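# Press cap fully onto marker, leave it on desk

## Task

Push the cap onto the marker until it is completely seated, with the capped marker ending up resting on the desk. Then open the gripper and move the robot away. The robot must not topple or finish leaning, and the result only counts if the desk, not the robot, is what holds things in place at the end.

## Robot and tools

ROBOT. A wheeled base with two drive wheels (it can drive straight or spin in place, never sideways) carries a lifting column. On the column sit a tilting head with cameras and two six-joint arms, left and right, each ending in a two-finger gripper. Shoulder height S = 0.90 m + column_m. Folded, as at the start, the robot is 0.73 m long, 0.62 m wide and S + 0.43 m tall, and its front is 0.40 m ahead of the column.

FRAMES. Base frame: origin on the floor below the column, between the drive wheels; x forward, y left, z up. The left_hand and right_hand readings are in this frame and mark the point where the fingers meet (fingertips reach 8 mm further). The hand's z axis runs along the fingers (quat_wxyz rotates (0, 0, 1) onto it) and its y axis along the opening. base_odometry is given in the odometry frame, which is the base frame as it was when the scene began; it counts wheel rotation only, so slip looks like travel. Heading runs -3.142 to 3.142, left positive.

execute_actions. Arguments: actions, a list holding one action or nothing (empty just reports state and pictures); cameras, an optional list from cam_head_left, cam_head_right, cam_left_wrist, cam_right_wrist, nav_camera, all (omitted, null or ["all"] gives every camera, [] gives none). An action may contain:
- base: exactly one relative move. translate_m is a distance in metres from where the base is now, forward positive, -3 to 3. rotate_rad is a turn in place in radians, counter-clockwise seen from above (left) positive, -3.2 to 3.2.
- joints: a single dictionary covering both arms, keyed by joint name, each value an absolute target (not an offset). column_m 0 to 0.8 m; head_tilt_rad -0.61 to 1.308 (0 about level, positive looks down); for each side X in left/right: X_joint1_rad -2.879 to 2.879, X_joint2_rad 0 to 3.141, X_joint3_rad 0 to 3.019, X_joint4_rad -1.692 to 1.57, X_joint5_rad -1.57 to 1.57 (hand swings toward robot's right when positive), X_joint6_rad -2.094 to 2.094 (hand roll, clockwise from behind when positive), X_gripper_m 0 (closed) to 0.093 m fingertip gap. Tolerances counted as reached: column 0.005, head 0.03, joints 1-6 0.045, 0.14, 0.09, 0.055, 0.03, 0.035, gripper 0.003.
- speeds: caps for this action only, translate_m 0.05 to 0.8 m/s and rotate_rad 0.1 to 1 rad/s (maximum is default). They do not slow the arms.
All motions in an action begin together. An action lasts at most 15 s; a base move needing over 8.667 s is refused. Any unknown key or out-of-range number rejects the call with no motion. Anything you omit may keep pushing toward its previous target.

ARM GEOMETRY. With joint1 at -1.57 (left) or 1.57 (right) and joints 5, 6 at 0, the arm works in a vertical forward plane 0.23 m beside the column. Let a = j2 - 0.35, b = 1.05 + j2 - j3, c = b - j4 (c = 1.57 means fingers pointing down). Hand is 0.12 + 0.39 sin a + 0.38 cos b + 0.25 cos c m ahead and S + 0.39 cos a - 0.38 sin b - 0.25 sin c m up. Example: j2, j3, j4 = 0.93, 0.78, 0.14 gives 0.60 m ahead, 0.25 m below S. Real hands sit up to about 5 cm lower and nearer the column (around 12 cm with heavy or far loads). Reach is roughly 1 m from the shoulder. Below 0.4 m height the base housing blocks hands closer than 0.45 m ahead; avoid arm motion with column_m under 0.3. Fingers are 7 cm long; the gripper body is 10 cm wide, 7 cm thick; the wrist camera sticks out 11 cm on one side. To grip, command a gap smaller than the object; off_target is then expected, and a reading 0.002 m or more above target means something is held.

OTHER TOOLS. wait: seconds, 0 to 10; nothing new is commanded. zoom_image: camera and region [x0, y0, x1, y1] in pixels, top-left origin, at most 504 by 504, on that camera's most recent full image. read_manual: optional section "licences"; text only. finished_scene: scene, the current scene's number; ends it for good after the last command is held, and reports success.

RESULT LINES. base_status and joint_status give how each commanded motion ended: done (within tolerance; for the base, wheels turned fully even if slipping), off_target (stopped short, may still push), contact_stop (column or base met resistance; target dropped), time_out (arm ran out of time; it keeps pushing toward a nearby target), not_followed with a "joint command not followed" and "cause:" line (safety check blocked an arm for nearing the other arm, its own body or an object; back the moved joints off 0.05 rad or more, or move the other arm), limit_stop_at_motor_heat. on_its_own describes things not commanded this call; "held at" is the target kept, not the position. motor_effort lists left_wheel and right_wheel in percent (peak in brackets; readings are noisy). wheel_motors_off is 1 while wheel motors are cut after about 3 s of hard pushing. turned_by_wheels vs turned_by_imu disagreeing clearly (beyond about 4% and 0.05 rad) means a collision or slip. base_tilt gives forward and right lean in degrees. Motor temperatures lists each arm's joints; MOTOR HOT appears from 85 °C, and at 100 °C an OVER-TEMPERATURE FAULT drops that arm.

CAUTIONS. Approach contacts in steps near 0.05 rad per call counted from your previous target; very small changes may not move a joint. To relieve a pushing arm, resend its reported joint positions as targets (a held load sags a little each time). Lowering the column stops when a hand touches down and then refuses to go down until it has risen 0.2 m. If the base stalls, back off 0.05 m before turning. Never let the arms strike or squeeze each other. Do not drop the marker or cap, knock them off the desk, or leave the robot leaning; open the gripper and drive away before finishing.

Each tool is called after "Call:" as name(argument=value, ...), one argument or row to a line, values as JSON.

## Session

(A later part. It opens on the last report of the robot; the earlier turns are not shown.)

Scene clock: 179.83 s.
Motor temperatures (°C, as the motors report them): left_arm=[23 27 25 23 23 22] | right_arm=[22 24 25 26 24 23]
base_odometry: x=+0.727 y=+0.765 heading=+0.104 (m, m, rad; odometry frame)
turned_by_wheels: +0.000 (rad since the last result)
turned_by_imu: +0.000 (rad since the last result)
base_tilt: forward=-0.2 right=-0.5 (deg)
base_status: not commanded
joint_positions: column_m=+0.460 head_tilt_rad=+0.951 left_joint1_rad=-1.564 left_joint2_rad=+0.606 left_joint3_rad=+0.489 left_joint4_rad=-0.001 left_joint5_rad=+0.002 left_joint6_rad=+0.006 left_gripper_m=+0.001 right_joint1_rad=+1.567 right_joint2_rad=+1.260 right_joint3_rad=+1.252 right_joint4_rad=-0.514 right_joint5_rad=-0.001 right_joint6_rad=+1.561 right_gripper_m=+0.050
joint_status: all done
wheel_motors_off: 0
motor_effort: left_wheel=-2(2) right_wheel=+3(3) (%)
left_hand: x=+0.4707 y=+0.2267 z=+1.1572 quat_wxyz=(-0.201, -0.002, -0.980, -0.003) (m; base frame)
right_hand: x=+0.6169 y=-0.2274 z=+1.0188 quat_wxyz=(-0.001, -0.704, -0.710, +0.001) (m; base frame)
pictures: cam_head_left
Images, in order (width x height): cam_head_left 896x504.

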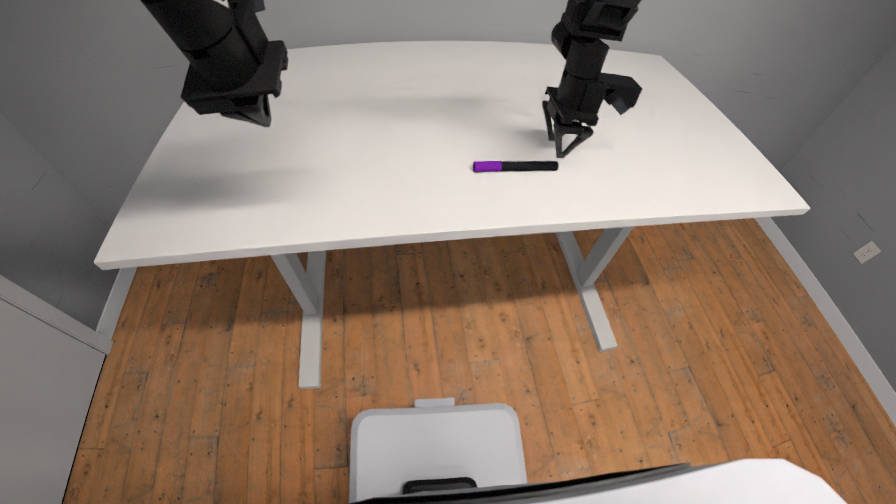

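Call:
execute_actions(
  actions=[
    {"base":{"translate_m":-0.6},"joints":{"head_tilt_rad":0.7}},
  ],
  cameras=["cam_head_left"],
)

Call:
finished_scene(
  scene=1,
)

Scene clock: 183.83 s.
Motor temperatures (°C, as the motors report them): left_arm=[23 27 25 23 23 22] | right_arm=[22 25 25 26 24 23]
base_odometry: x=+0.130 y=+0.703 heading=+0.103 (m, m, rad; odometry frame)
turned_by_wheels: -0.001 (rad since the last result)
turned_by_imu: +0.000 (rad since the last result)
base_tilt: forward=-0.2 right=-0.5 (deg)
base_status: done
joint_positions: column_m=+0.460 head_tilt_rad=+0.716 left_joint1_rad=-1.564 left_joint2_rad=+0.605 left_joint3_rad=+0.488 left_joint4_rad=-0.001 left_joint5_rad=+0.002 left_joint6_rad=+0.006 left_gripper_m=+0.001 right_joint1_rad=+1.567 right_joint2_rad=+1.260 right_joint3_rad=+1.251 right_joint4_rad=-0.515 right_joint5_rad=-0.001 right_joint6_rad=+1.561 right_gripper_m=+0.050
joint_status: all done
wheel_motors_off: 0
motor_effort: left_wheel=-1(47) right_wheel=+3(49) (%)
left_hand: x=+0.4706 y=+0.2267 z=+1.1573 quat_wxyz=(-0.202, -0.002, -0.979, -0.003) (m; base frame)
right_hand: x=+0.6162 y=-0.2274 z=+1.0186 quat_wxyz=(-0.001, -0.704, -0.710, +0.001) (m; base frame)
pictures: cam_head_left
Images, in order (width x height): cam_head_left 896x504.

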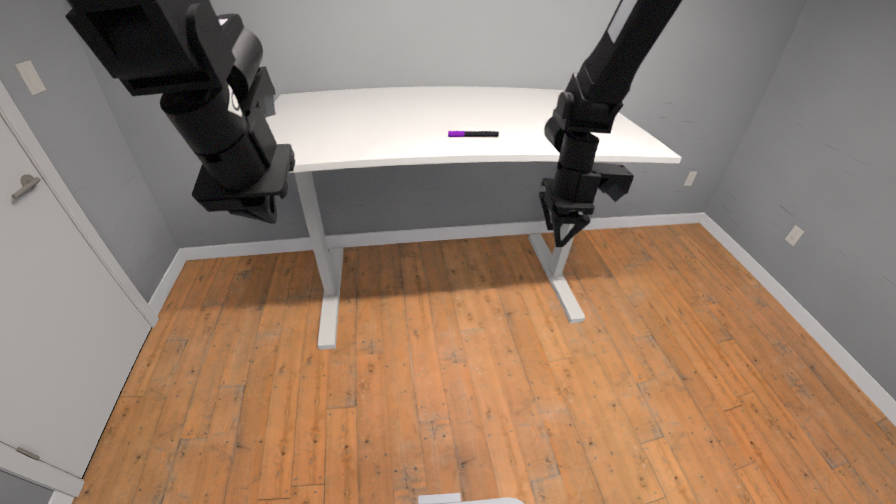

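The scene is finished: the task was done.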